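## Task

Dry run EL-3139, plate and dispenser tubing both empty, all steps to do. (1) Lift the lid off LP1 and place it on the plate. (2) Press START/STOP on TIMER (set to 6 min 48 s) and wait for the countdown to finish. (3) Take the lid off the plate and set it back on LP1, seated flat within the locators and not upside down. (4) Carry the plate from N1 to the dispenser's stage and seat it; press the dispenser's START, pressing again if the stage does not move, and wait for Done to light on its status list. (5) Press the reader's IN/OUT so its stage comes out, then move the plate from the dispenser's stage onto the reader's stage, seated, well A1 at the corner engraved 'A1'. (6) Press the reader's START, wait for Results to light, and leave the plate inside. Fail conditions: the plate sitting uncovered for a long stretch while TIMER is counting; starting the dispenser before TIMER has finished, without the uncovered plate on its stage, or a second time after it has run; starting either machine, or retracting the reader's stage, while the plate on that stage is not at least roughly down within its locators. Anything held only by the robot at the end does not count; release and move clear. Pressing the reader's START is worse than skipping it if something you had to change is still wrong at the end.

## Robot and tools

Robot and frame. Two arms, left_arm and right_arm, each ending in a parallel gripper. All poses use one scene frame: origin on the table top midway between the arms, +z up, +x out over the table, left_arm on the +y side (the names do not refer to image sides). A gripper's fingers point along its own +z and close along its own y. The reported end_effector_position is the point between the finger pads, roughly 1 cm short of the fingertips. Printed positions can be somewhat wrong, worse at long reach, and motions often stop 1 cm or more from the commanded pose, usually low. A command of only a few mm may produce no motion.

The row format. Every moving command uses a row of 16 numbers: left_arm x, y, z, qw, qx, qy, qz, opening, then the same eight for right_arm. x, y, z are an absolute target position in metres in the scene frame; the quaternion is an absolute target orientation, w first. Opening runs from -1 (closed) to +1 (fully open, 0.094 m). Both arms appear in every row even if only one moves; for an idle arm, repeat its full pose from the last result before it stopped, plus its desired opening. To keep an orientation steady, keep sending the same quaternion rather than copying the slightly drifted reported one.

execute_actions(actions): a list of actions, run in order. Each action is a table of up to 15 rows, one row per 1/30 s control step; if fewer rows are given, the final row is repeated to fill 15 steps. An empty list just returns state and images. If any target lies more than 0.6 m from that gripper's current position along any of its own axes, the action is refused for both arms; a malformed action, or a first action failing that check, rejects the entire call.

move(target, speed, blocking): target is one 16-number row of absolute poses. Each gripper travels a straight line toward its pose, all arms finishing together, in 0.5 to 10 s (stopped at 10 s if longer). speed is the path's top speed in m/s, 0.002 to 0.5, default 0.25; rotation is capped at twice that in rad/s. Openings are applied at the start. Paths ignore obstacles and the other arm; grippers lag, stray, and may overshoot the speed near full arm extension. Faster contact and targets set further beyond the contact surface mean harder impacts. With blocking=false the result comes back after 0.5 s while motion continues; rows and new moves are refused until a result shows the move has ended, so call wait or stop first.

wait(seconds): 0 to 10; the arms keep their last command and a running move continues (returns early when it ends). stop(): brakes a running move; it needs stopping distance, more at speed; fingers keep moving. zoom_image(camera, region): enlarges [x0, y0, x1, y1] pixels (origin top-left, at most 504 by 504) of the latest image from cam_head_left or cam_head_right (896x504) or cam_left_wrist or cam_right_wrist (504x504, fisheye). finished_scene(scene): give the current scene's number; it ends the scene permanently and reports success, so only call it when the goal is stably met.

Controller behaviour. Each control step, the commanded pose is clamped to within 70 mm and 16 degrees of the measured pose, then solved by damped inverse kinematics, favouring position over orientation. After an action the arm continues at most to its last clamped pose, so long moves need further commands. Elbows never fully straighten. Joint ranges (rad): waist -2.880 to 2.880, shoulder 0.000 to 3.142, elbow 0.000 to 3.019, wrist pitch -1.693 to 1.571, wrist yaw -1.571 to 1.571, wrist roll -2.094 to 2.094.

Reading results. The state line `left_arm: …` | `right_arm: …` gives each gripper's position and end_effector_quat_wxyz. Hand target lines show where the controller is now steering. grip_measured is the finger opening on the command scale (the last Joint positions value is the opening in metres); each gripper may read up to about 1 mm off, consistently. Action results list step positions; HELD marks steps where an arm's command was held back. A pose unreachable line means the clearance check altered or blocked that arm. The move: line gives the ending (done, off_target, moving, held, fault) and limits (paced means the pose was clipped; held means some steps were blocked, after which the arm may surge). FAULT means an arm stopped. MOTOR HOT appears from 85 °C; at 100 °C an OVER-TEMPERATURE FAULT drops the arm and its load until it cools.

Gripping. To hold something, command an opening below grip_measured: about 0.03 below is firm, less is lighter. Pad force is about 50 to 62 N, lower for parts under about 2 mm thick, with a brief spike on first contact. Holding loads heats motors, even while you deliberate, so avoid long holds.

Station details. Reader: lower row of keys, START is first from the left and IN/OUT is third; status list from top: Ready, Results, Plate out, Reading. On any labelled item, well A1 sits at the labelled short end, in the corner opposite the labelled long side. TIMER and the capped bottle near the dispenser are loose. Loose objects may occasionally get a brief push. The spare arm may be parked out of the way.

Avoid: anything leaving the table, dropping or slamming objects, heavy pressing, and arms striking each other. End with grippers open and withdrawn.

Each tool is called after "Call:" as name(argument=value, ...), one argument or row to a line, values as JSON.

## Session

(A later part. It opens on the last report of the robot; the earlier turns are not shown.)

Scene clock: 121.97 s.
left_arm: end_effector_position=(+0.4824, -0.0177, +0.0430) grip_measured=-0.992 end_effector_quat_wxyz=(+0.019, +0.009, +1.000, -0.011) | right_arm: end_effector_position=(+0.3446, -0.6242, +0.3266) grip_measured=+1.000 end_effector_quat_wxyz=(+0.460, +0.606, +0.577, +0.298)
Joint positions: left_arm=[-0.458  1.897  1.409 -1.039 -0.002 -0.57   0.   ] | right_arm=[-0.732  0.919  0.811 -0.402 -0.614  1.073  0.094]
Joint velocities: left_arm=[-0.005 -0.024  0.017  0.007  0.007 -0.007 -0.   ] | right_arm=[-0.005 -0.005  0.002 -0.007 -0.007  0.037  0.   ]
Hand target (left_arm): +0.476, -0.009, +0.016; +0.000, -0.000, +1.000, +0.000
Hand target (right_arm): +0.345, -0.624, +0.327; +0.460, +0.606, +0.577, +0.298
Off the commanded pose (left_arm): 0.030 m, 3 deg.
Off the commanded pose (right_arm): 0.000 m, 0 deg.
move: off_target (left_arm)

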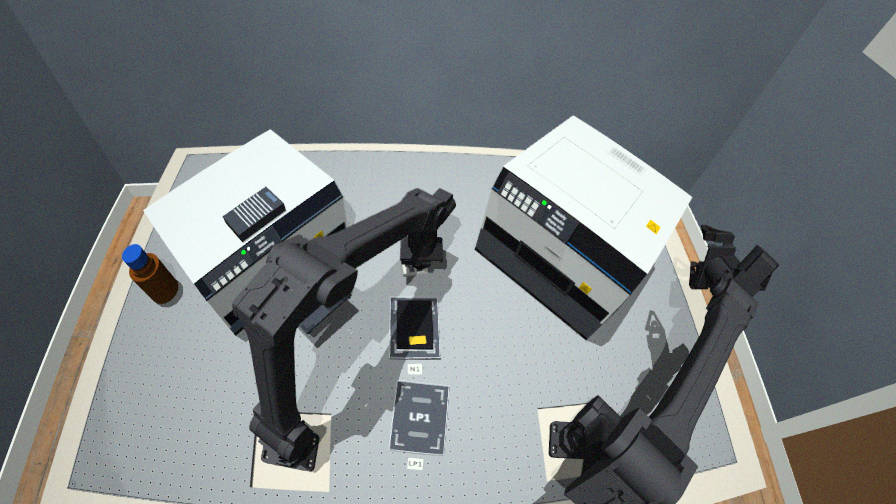

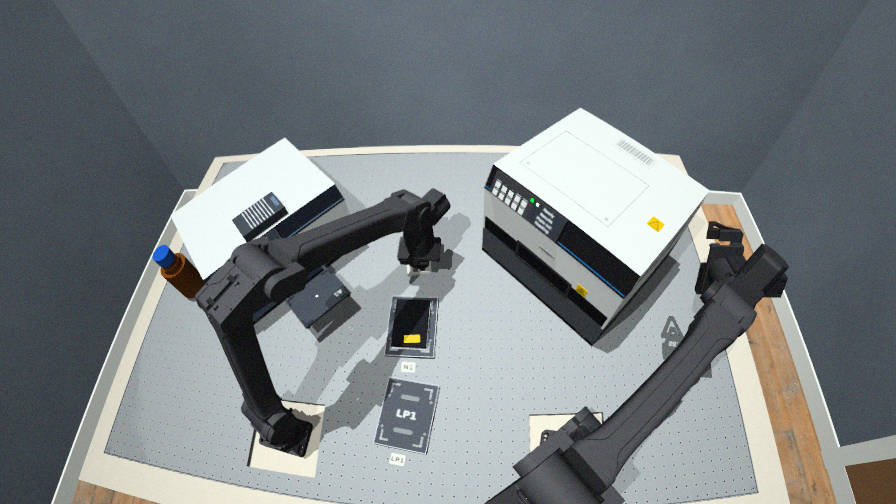

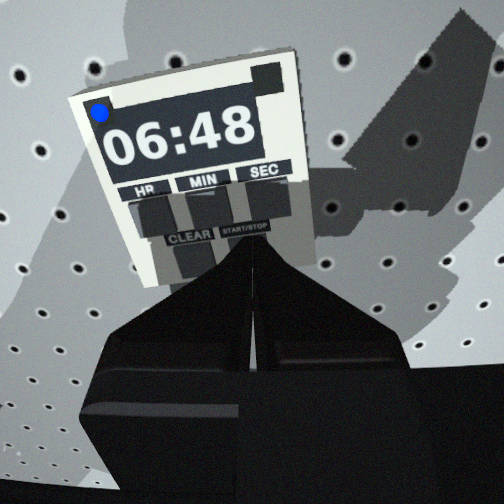

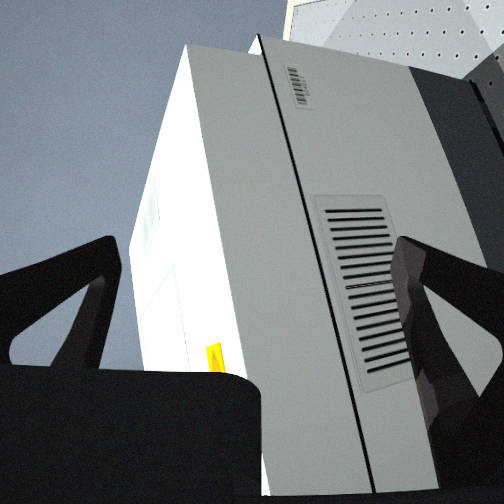

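The timer is running and should end at about 530 s.

Call:
move(
  target=[0.49,-0.022,0.12,0,0,1,0,-1,0.3446,-0.6242,0.3266,0.46,0.606,0.577,0.298,1],
  speed=0.15,
)

Call:
move(
  target=[0.19,0.10,0.11,0.53,0.25,0.79,-0.17,1,0.15,-0.515,0.385,0.442,0.32,0.826,-0.14,-1],
)

Call:
zoom_image(
  camera="cam_left_wrist",
  region=[60,0,420,300],
)

Scene clock: 124.93 s.
left_arm: end_effector_position=(+0.4764, -0.0138, +0.1055) grip_measured=-0.992 end_effector_quat_wxyz=(-0.013, +0.007, +1.000, +0.010) | right_arm: end_effector_position=(+0.3446, -0.6242, +0.3266) grip_measured=+1.000 end_effector_quat_wxyz=(+0.460, +0.606, +0.577, +0.298)
Joint positions: left_arm=[-0.458  1.86   1.533 -1.276 -0.002 -0.574  0.   ] | right_arm=[-0.732  0.919  0.811 -0.402 -0.614  1.073  0.094]
Joint velocities: left_arm=[-0.005 -0.015 -0.012 -0.002  0.051  0.037 -0.001] | right_arm=[-0.005 -0.005  0.002 -0.007 -0.081  0.095  0.   ]
Hand target (left_arm): +0.489, -0.021, +0.120; +0.000, -0.000, +1.000, -0.000
Hand target (right_arm): +0.345, -0.624, +0.327; +0.460, +0.606, +0.577, +0.298
Off the commanded pose (left_arm): 0.021 m, 2 deg.
Off the commanded pose (right_arm): 0.000 m, 0 deg.
move: off_target (left_arm)

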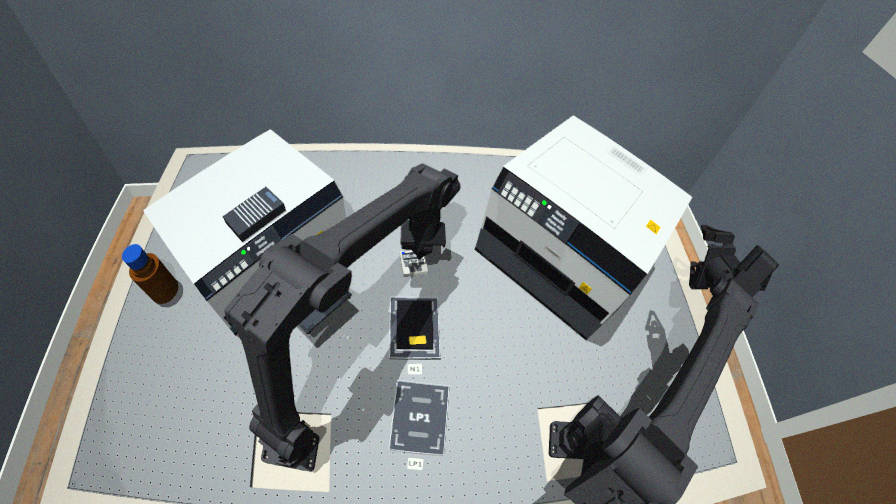

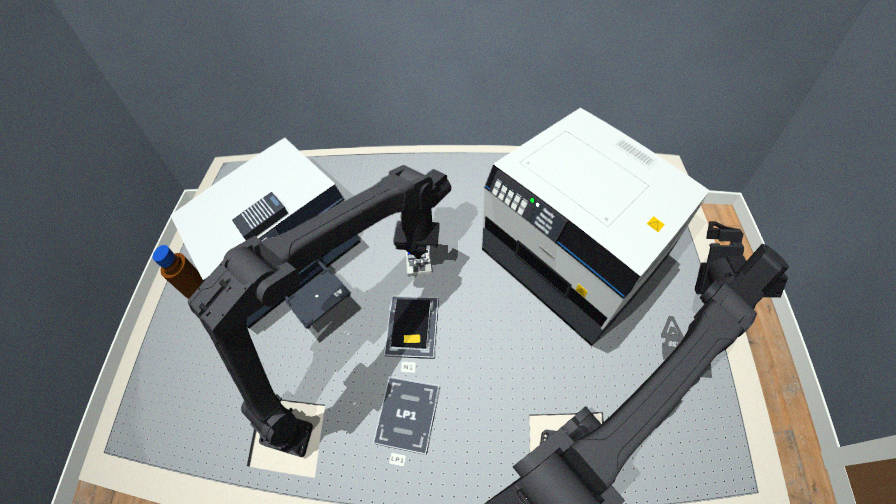

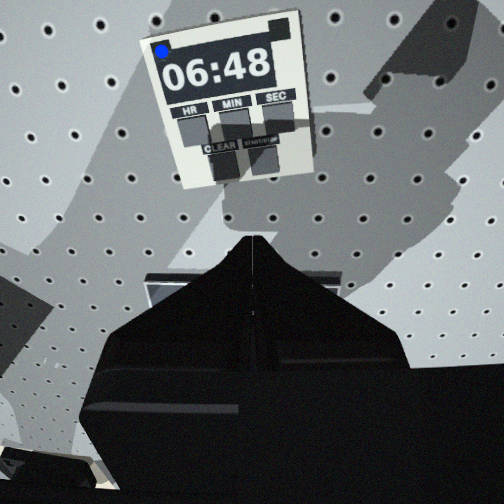

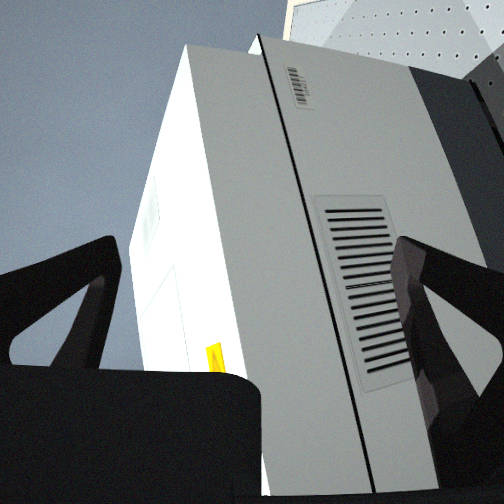

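Scene clock: 128.27 s.
left_arm: end_effector_position=(+0.1918, +0.1013, +0.1175) grip_measured=+1.000 end_effector_quat_wxyz=(+0.529, +0.250, +0.791, -0.181) | right_arm: end_effector_position=(+0.1553, -0.5160, +0.3650) grip_measured=-0.990 end_effector_quat_wxyz=(+0.434, +0.331, +0.829, -0.122)
Joint positions: left_arm=[-1.007  0.15   0.041 -0.324 -0.462 -0.227  0.094] | right_arm=[-0.991  0.361  0.873 -1.216 -0.412 -0.223  0.   ]
Joint velocities: left_arm=[-0.005 -0.024 -0.002 -0.022 -0.022  0.022  0.   ] | right_arm=[-0.005 -0.005 -0.002  0.007  0.007 -0.051  0.001]
Hand target (left_arm): +0.189, +0.102, +0.111; +0.527, +0.258, +0.790, -0.177
Hand target (right_arm): +0.153, -0.514, +0.385; +0.444, +0.322, +0.825, -0.138
Off the commanded pose (left_arm): 0.008 m, 1 deg.
Off the commanded pose (right_arm): 0.021 m, 3 deg.
move: off_target (right_arm)

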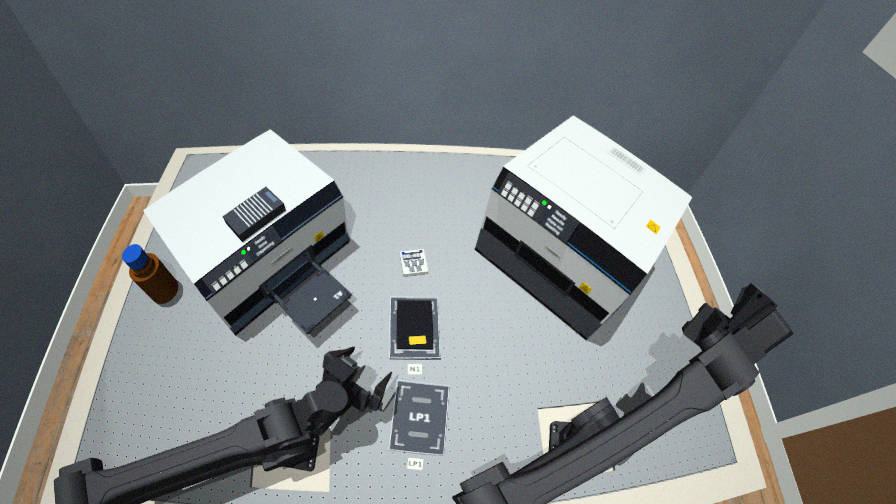

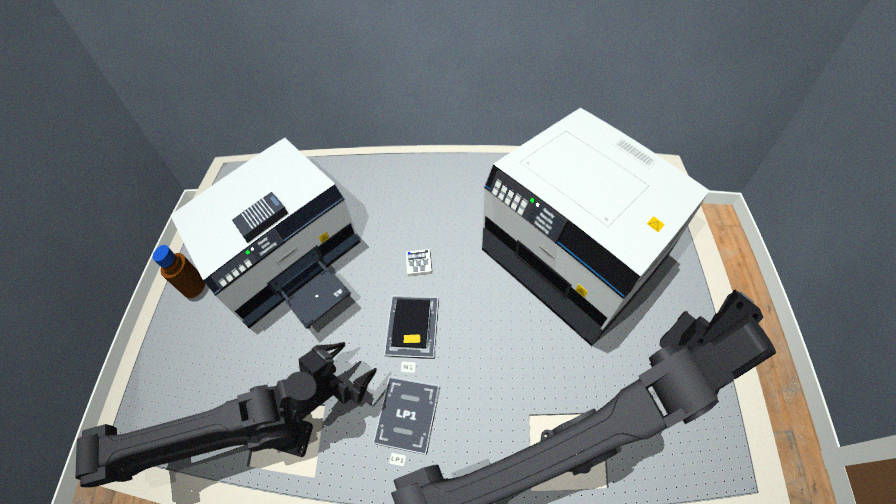

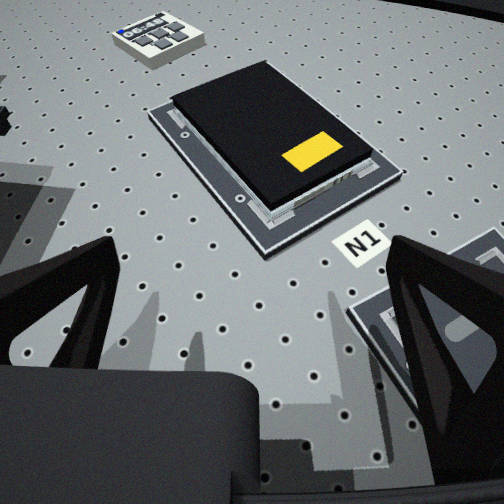

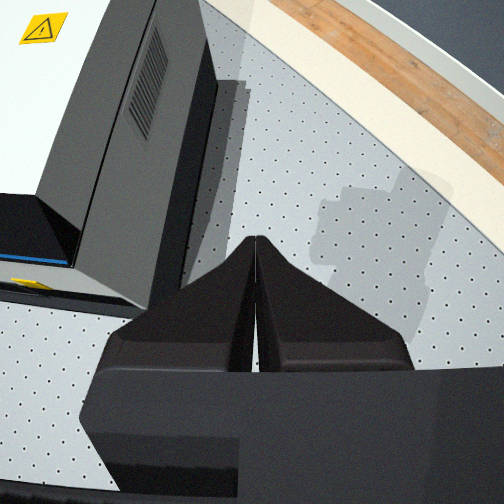

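Region (60, 0, 420, 300) of cam_left_wrist's 504x504 image, scaled by 1.400, with more detail than that image has.

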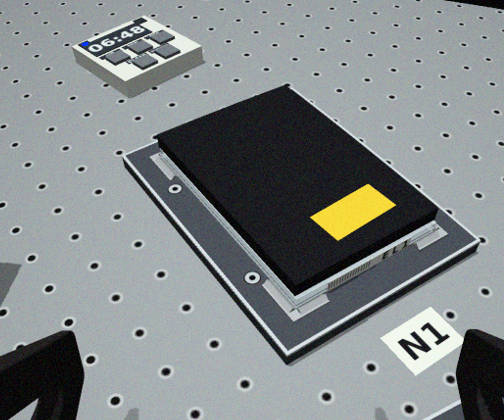

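Call:
zoom_image(
  camera="cam_left_wrist",
  region=[230,130,400,240],
)

Call:
zoom_image(
  camera="cam_left_wrist",
  region=[140,50,290,200],
)

Region (230, 130, 400, 240) of cam_left_wrist's 504x504 image, scaled by 2.965, with more detail than that image has; it fills the top 326 rows of this view, and the rest is white.

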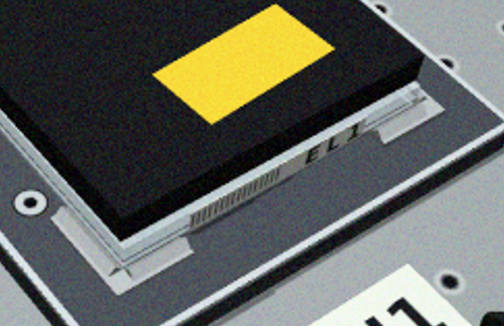

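Region (140, 50, 290, 200) of cam_left_wrist's 504x504 image, scaled by 3.360, with more detail than that image has.

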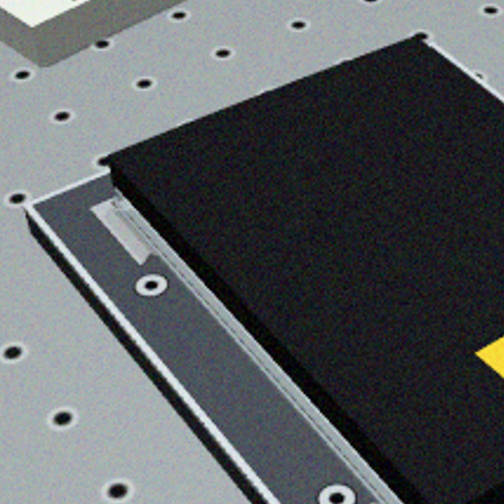

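Call:
wait(
  seconds=10,
)

Call:
wait(
  seconds=10,
)

Call:
wait(
  seconds=10,
)

Call:
wait(
  seconds=10,
)

Call:
wait(
  seconds=10,
)

Scene clock: 147.33 s.
left_arm: end_effector_position=(+0.1917, +0.1014, +0.1173) grip_measured=+1.000 end_effector_quat_wxyz=(+0.529, +0.250, +0.791, -0.181) | right_arm: end_effector_position=(+0.1553, -0.5160, +0.3650) grip_measured=-0.990 end_effector_quat_wxyz=(+0.434, +0.329, +0.829, -0.123)
Joint positions: left_arm=[-1.007  0.149  0.041 -0.325 -0.462 -0.227  0.094] | right_arm=[-0.991  0.361  0.873 -1.216 -0.412 -0.226  0.   ]
Joint velocities: left_arm=[-0.015  0.005 -0.012  0.002 -0.037 -0.081  0.   ] | right_arm=[ 0.005 -0.005  0.007  0.007 -0.051 -0.037  0.001]
Hand target (left_arm): +0.189, +0.102, +0.111; +0.527, +0.258, +0.790, -0.177
Hand target (right_arm): +0.153, -0.514, +0.385; +0.444, +0.322, +0.825, -0.138
Off the commanded pose (left_arm): 0.008 m, 1 deg.
Off the commanded pose (right_arm): 0.021 m, 2 deg.
wait: 10.00 s; at rest from the start

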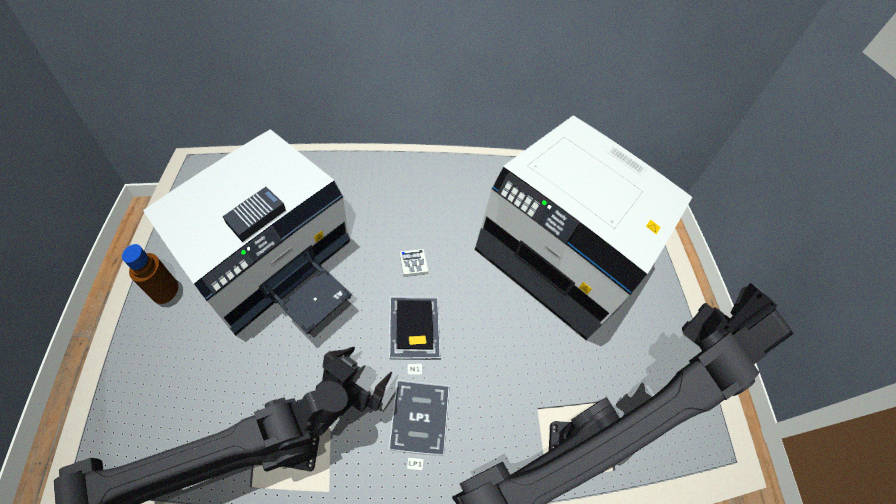

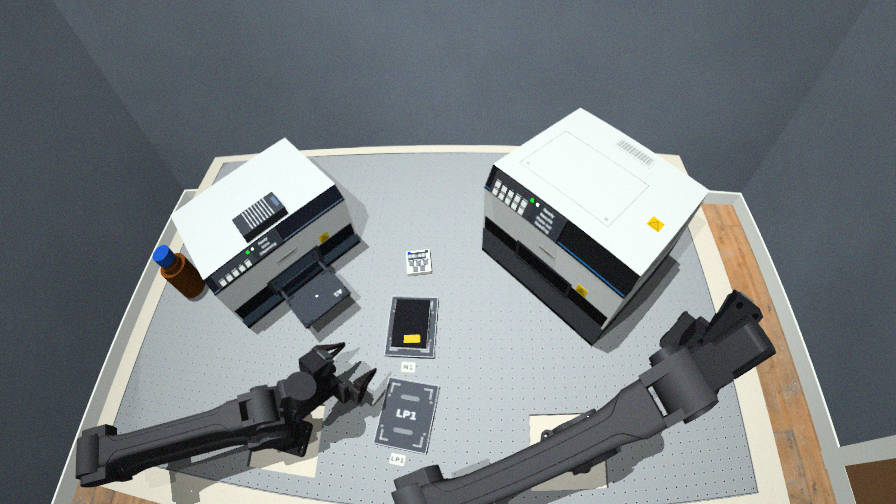

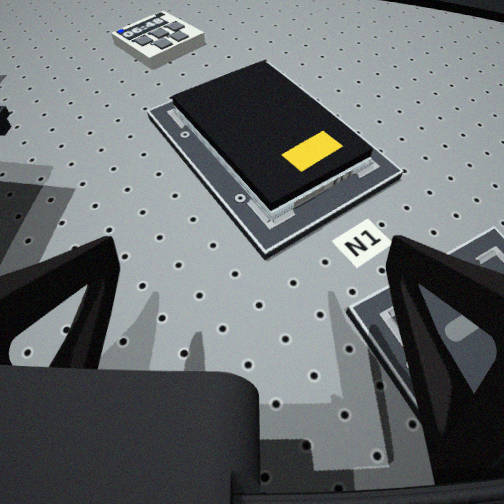

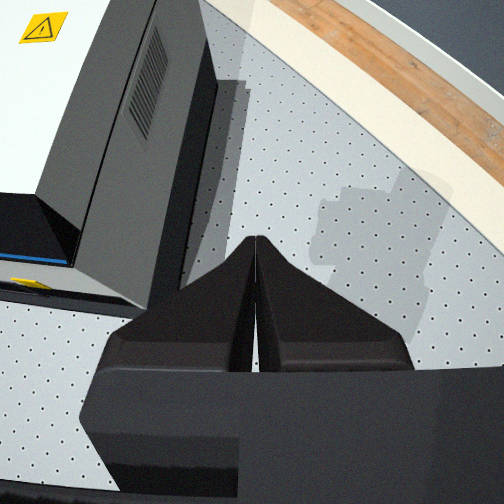

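Scene clock: 157.33 s.
left_arm: end_effector_position=(+0.1917, +0.1014, +0.1173) grip_measured=+1.000 end_effector_quat_wxyz=(+0.529, +0.250, +0.791, -0.181) | right_arm: end_effector_position=(+0.1553, -0.5160, +0.3650) grip_measured=-0.990 end_effector_quat_wxyz=(+0.434, +0.329, +0.829, -0.123)
Joint positions: left_arm=[-1.007  0.149  0.041 -0.325 -0.462 -0.227  0.094] | right_arm=[-0.991  0.361  0.873 -1.216 -0.412 -0.226  0.   ]
Joint velocities: left_arm=[-0.005  0.005 -0.007  0.002 -0.022 -0.007  0.   ] | right_arm=[-0.005  0.005 -0.017 -0.007  0.022  0.037 -0.001]
Hand target (left_arm): +0.189, +0.102, +0.111; +0.527, +0.258, +0.790, -0.177
Hand target (right_arm): +0.153, -0.514, +0.385; +0.444, +0.322, +0.825, -0.138
Off the commanded pose (left_arm): 0.008 m, 1 deg.
Off the commanded pose (right_arm): 0.021 m, 2 deg.
wait: 10.00 s; at rest by 0.17 s

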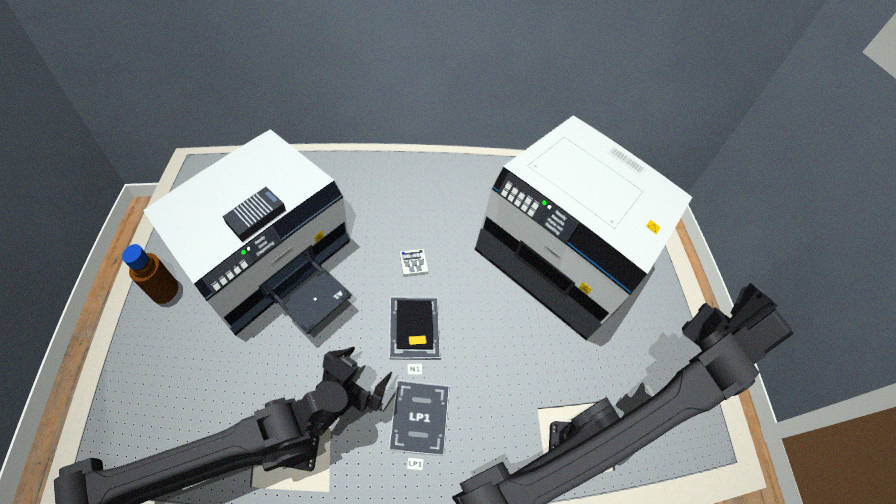

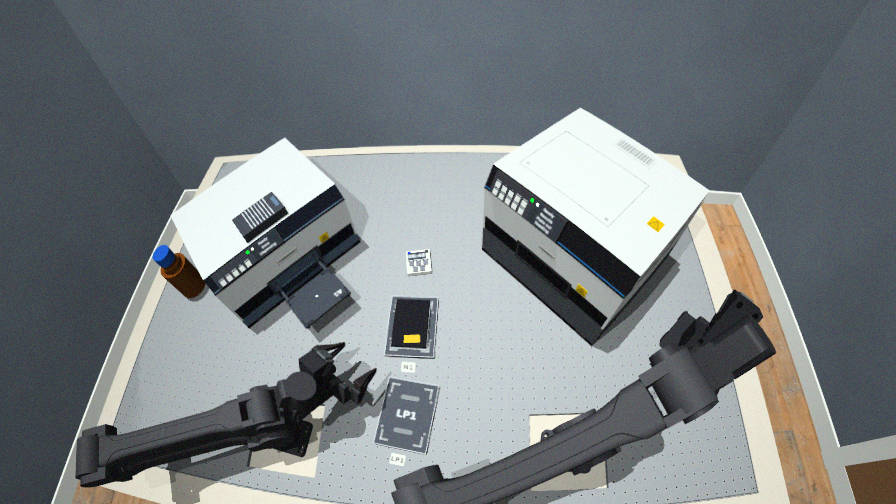

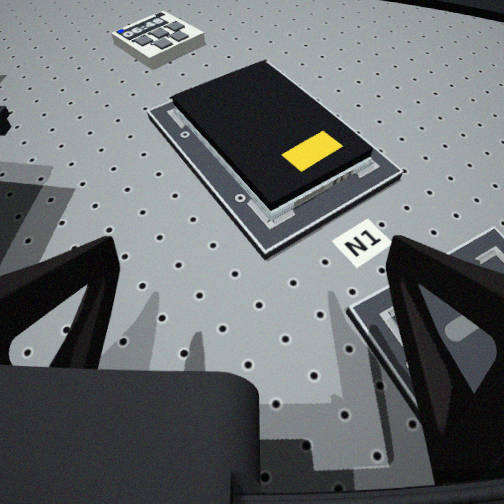

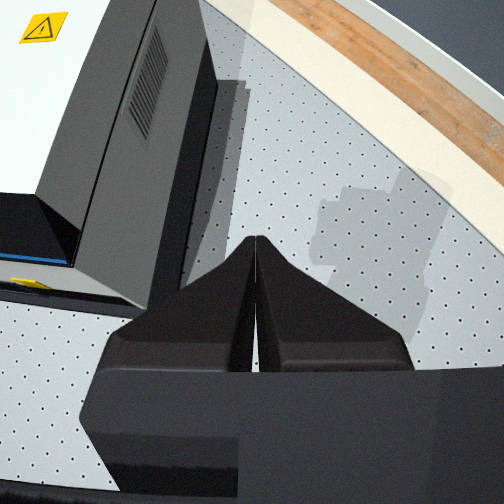

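Scene clock: 167.33 s.
left_arm: end_effector_position=(+0.1917, +0.1014, +0.1173) grip_measured=+1.000 end_effector_quat_wxyz=(+0.529, +0.250, +0.791, -0.181) | right_arm: end_effector_position=(+0.1553, -0.5160, +0.3650) grip_measured=-0.990 end_effector_quat_wxyz=(+0.434, +0.329, +0.829, -0.123)
Joint positions: left_arm=[-1.007  0.149  0.041 -0.325 -0.462 -0.227  0.094] | right_arm=[-0.991  0.361  0.873 -1.216 -0.412 -0.226  0.   ]
Joint velocities: left_arm=[-0.005  0.005  0.002 -0.012  0.081 -0.051  0.   ] | right_arm=[-0.005 -0.005  0.002  0.007 -0.007  0.007  0.   ]
Hand target (left_arm): +0.189, +0.102, +0.111; +0.527, +0.258, +0.790, -0.177
Hand target (right_arm): +0.153, -0.514, +0.385; +0.444, +0.322, +0.825, -0.138
Off the commanded pose (left_arm): 0.008 m, 1 deg.
Off the commanded pose (right_arm): 0.021 m, 2 deg.
wait: 10.00 s; at rest by 0.17 s

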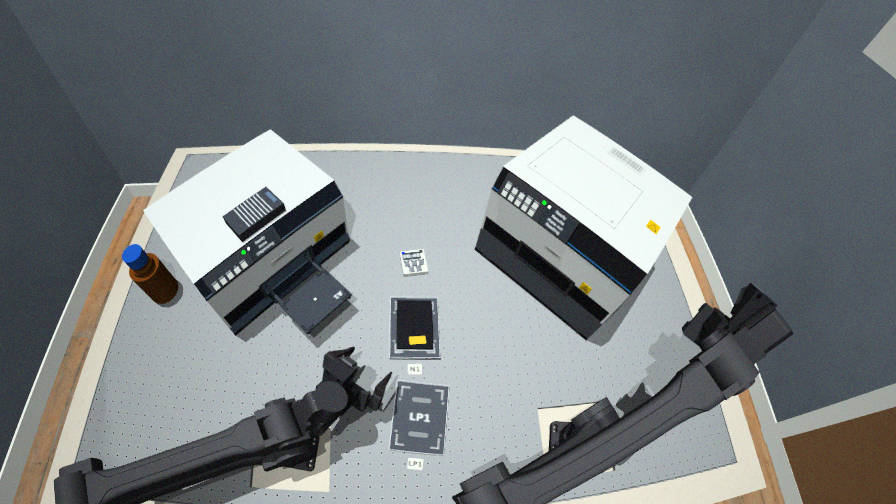

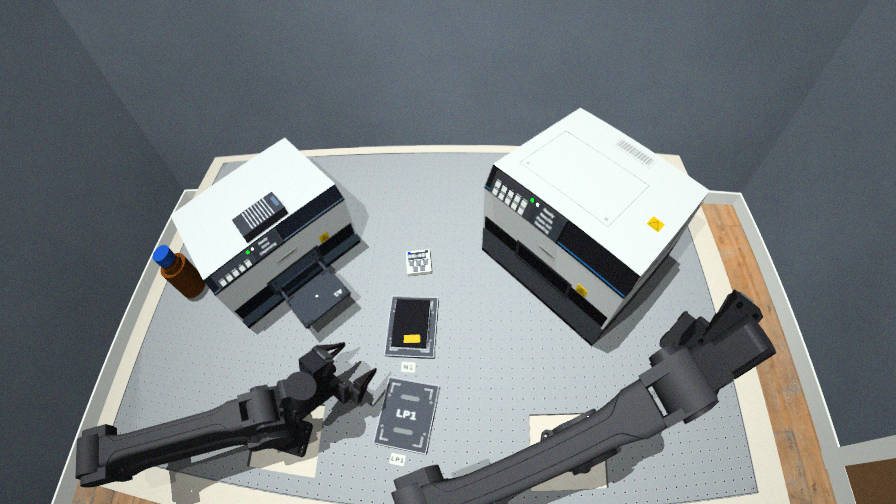

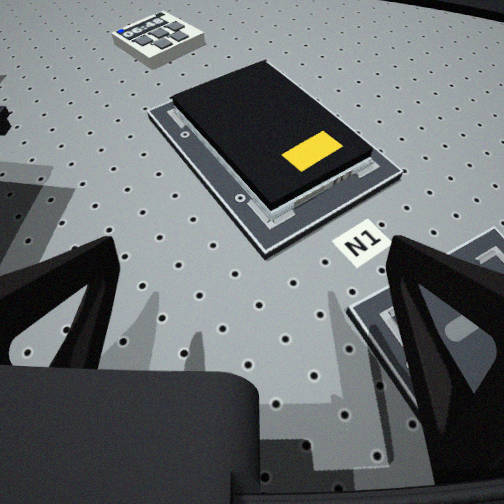

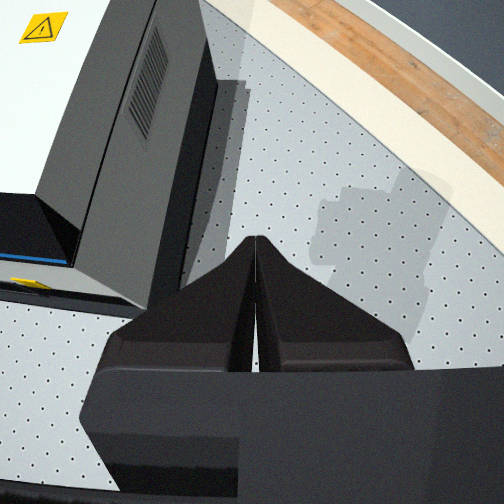

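Scene clock: 177.33 s.
left_arm: end_effector_position=(+0.1917, +0.1014, +0.1173) grip_measured=+1.000 end_effector_quat_wxyz=(+0.529, +0.250, +0.791, -0.181) | right_arm: end_effector_position=(+0.1553, -0.5160, +0.3650) grip_measured=-0.990 end_effector_quat_wxyz=(+0.434, +0.329, +0.829, -0.123)
Joint positions: left_arm=[-1.007  0.149  0.041 -0.325 -0.462 -0.227  0.094] | right_arm=[-0.991  0.361  0.873 -1.216 -0.412 -0.226  0.   ]
Joint velocities: left_arm=[-0.015 -0.005  0.012  0.002  0.037  0.022  0.   ] | right_arm=[-0.005  0.005 -0.007 -0.017  0.007  0.007 -0.001]
Hand target (left_arm): +0.189, +0.102, +0.111; +0.527, +0.258, +0.790, -0.177
Hand target (right_arm): +0.153, -0.514, +0.385; +0.444, +0.322, +0.825, -0.138
Off the commanded pose (left_arm): 0.008 m, 1 deg.
Off the commanded pose (right_arm): 0.021 m, 2 deg.
wait: 10.00 s; at rest by 0.17 s

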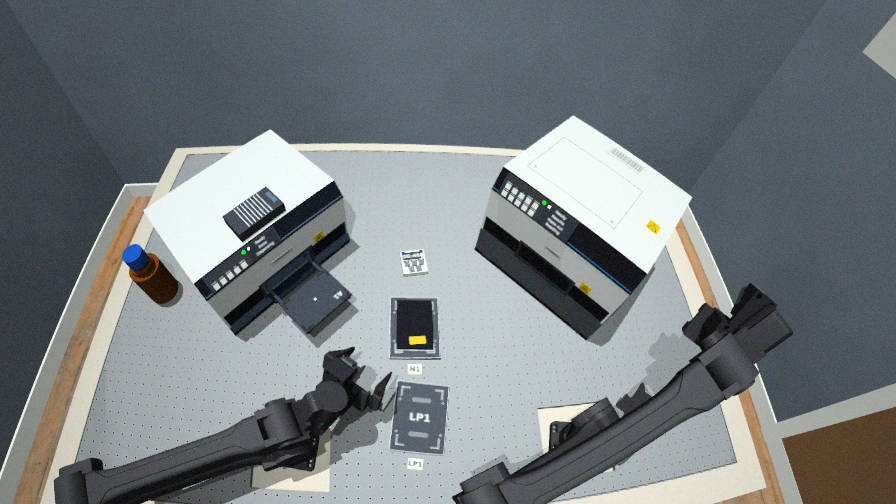

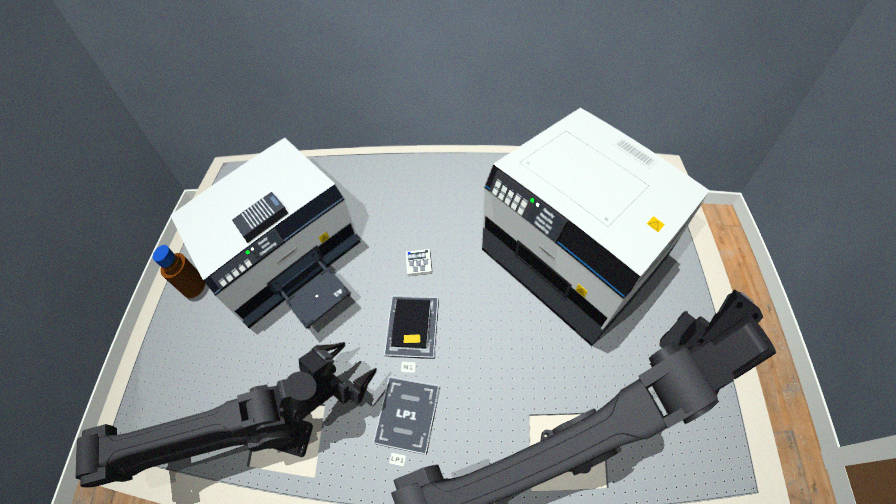

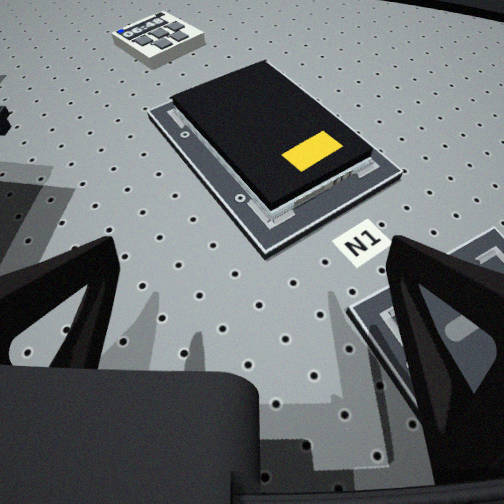

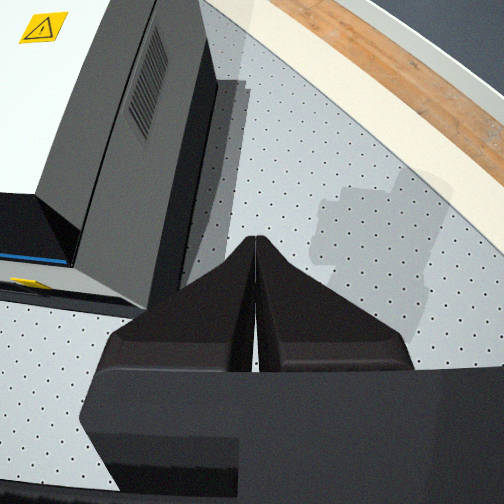

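Scene clock: 187.33 s.
left_arm: end_effector_position=(+0.1917, +0.1014, +0.1173) grip_measured=+1.000 end_effector_quat_wxyz=(+0.529, +0.250, +0.791, -0.181) | right_arm: end_effector_position=(+0.1553, -0.5160, +0.3650) grip_measured=-0.990 end_effector_quat_wxyz=(+0.434, +0.329, +0.829, -0.123)
Joint positions: left_arm=[-1.007  0.149  0.041 -0.325 -0.462 -0.227  0.094] | right_arm=[-0.991  0.361  0.873 -1.216 -0.412 -0.226  0.   ]
Joint velocities: left_arm=[-0.015 -0.005  0.012  0.002 -0.007 -0.007  0.   ] | right_arm=[-0.015 -0.005 -0.007 -0.002  0.022  0.007 -0.   ]
Hand target (left_arm): +0.189, +0.102, +0.111; +0.527, +0.258, +0.790, -0.177
Hand target (right_arm): +0.153, -0.514, +0.385; +0.444, +0.322, +0.825, -0.138
Off the commanded pose (left_arm): 0.008 m, 1 deg.
Off the commanded pose (right_arm): 0.021 m, 2 deg.
wait: 10.00 s; at rest by 0.17 s

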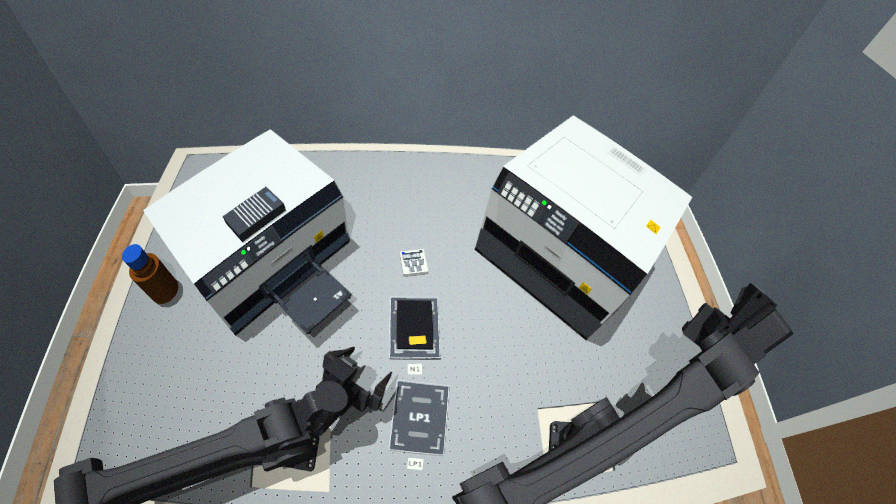

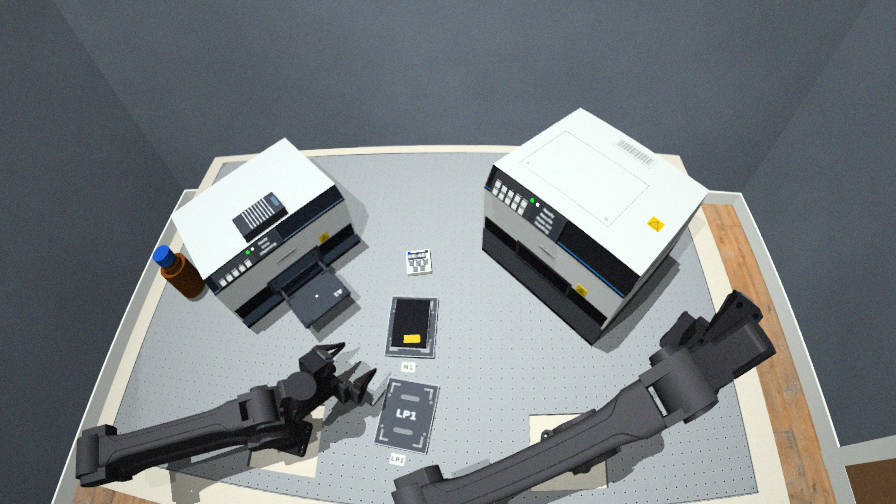

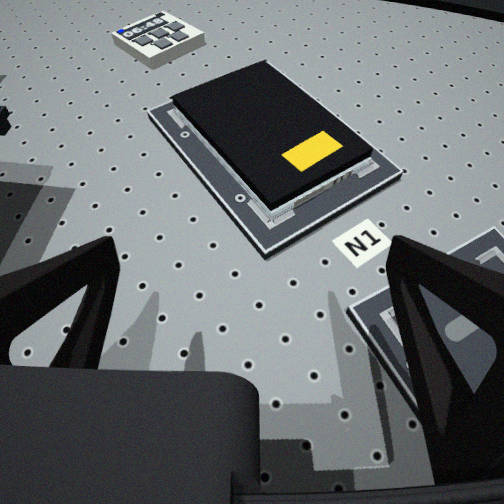

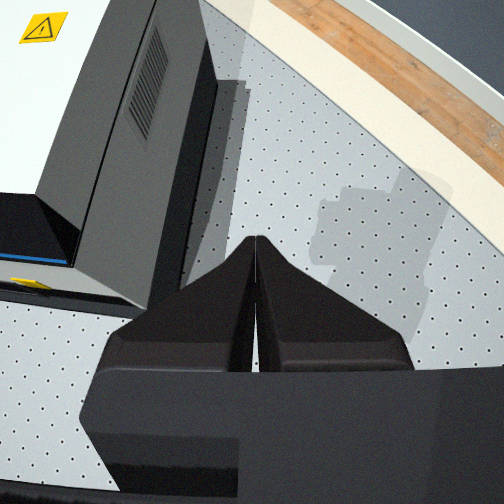

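Call:
wait(
  seconds=10,
)

Scene clock: 198.33 s.
left_arm: end_effector_position=(+0.1917, +0.1014, +0.1173) grip_measured=+1.000 end_effector_quat_wxyz=(+0.529, +0.250, +0.791, -0.181) | right_arm: end_effector_position=(+0.1553, -0.5160, +0.3650) grip_measured=-0.990 end_effector_quat_wxyz=(+0.434, +0.329, +0.829, -0.123)
Joint positions: left_arm=[-1.007  0.149  0.041 -0.325 -0.462 -0.227  0.094] | right_arm=[-0.991  0.361  0.873 -1.216 -0.412 -0.226  0.   ]
Joint velocities: left_arm=[ 0.005  0.005 -0.002  0.027 -0.007 -0.051  0.   ] | right_arm=[-0.005 -0.005  0.007  0.007 -0.11  -0.007 -0.001]
Hand target (left_arm): +0.189, +0.102, +0.111; +0.527, +0.258, +0.790, -0.177
Hand target (right_arm): +0.153, -0.514, +0.385; +0.444, +0.322, +0.825, -0.138
Off the commanded pose (left_arm): 0.008 m, 1 deg.
Off the commanded pose (right_arm): 0.021 m, 2 deg.
wait: 10.00 s; at rest from the start

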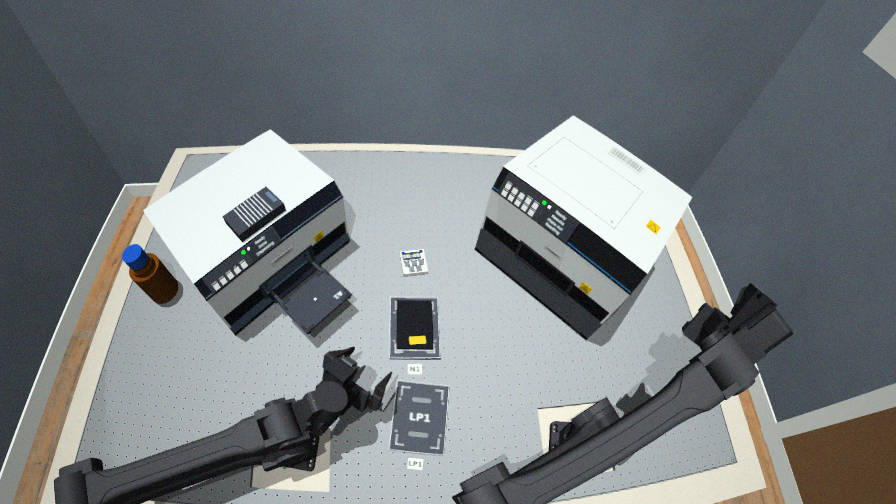

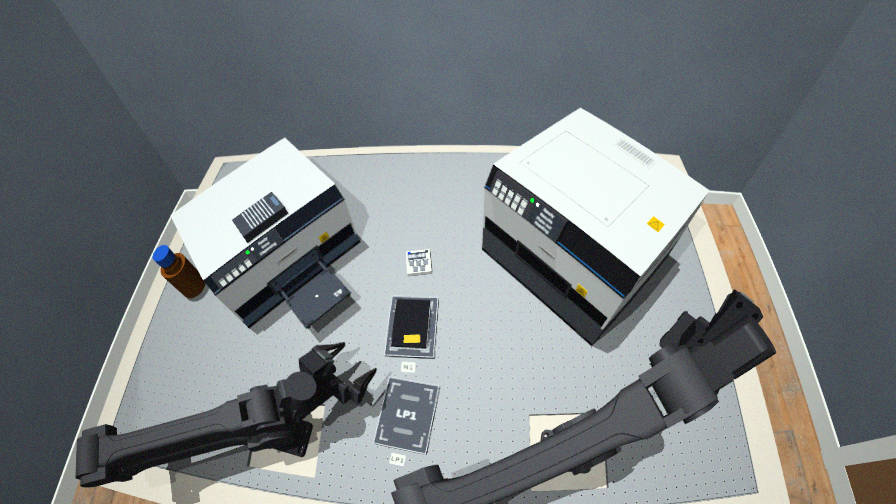

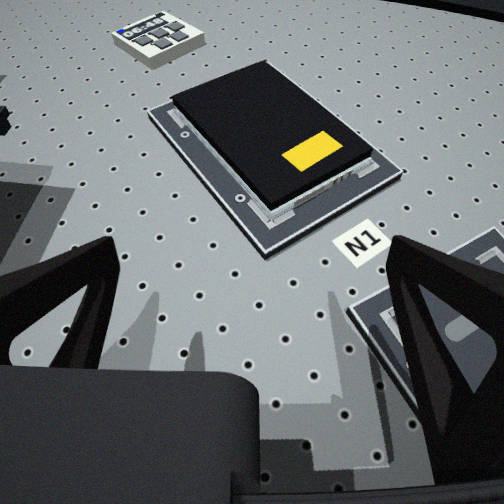

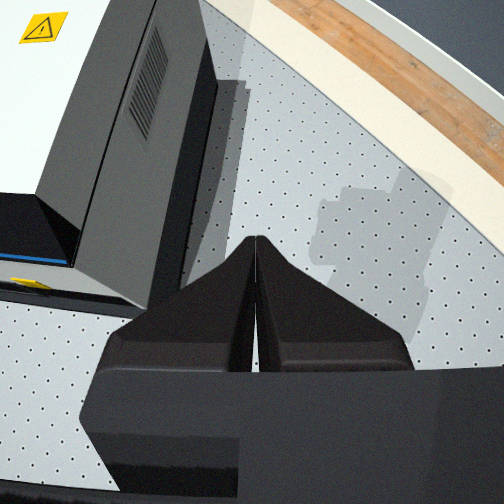

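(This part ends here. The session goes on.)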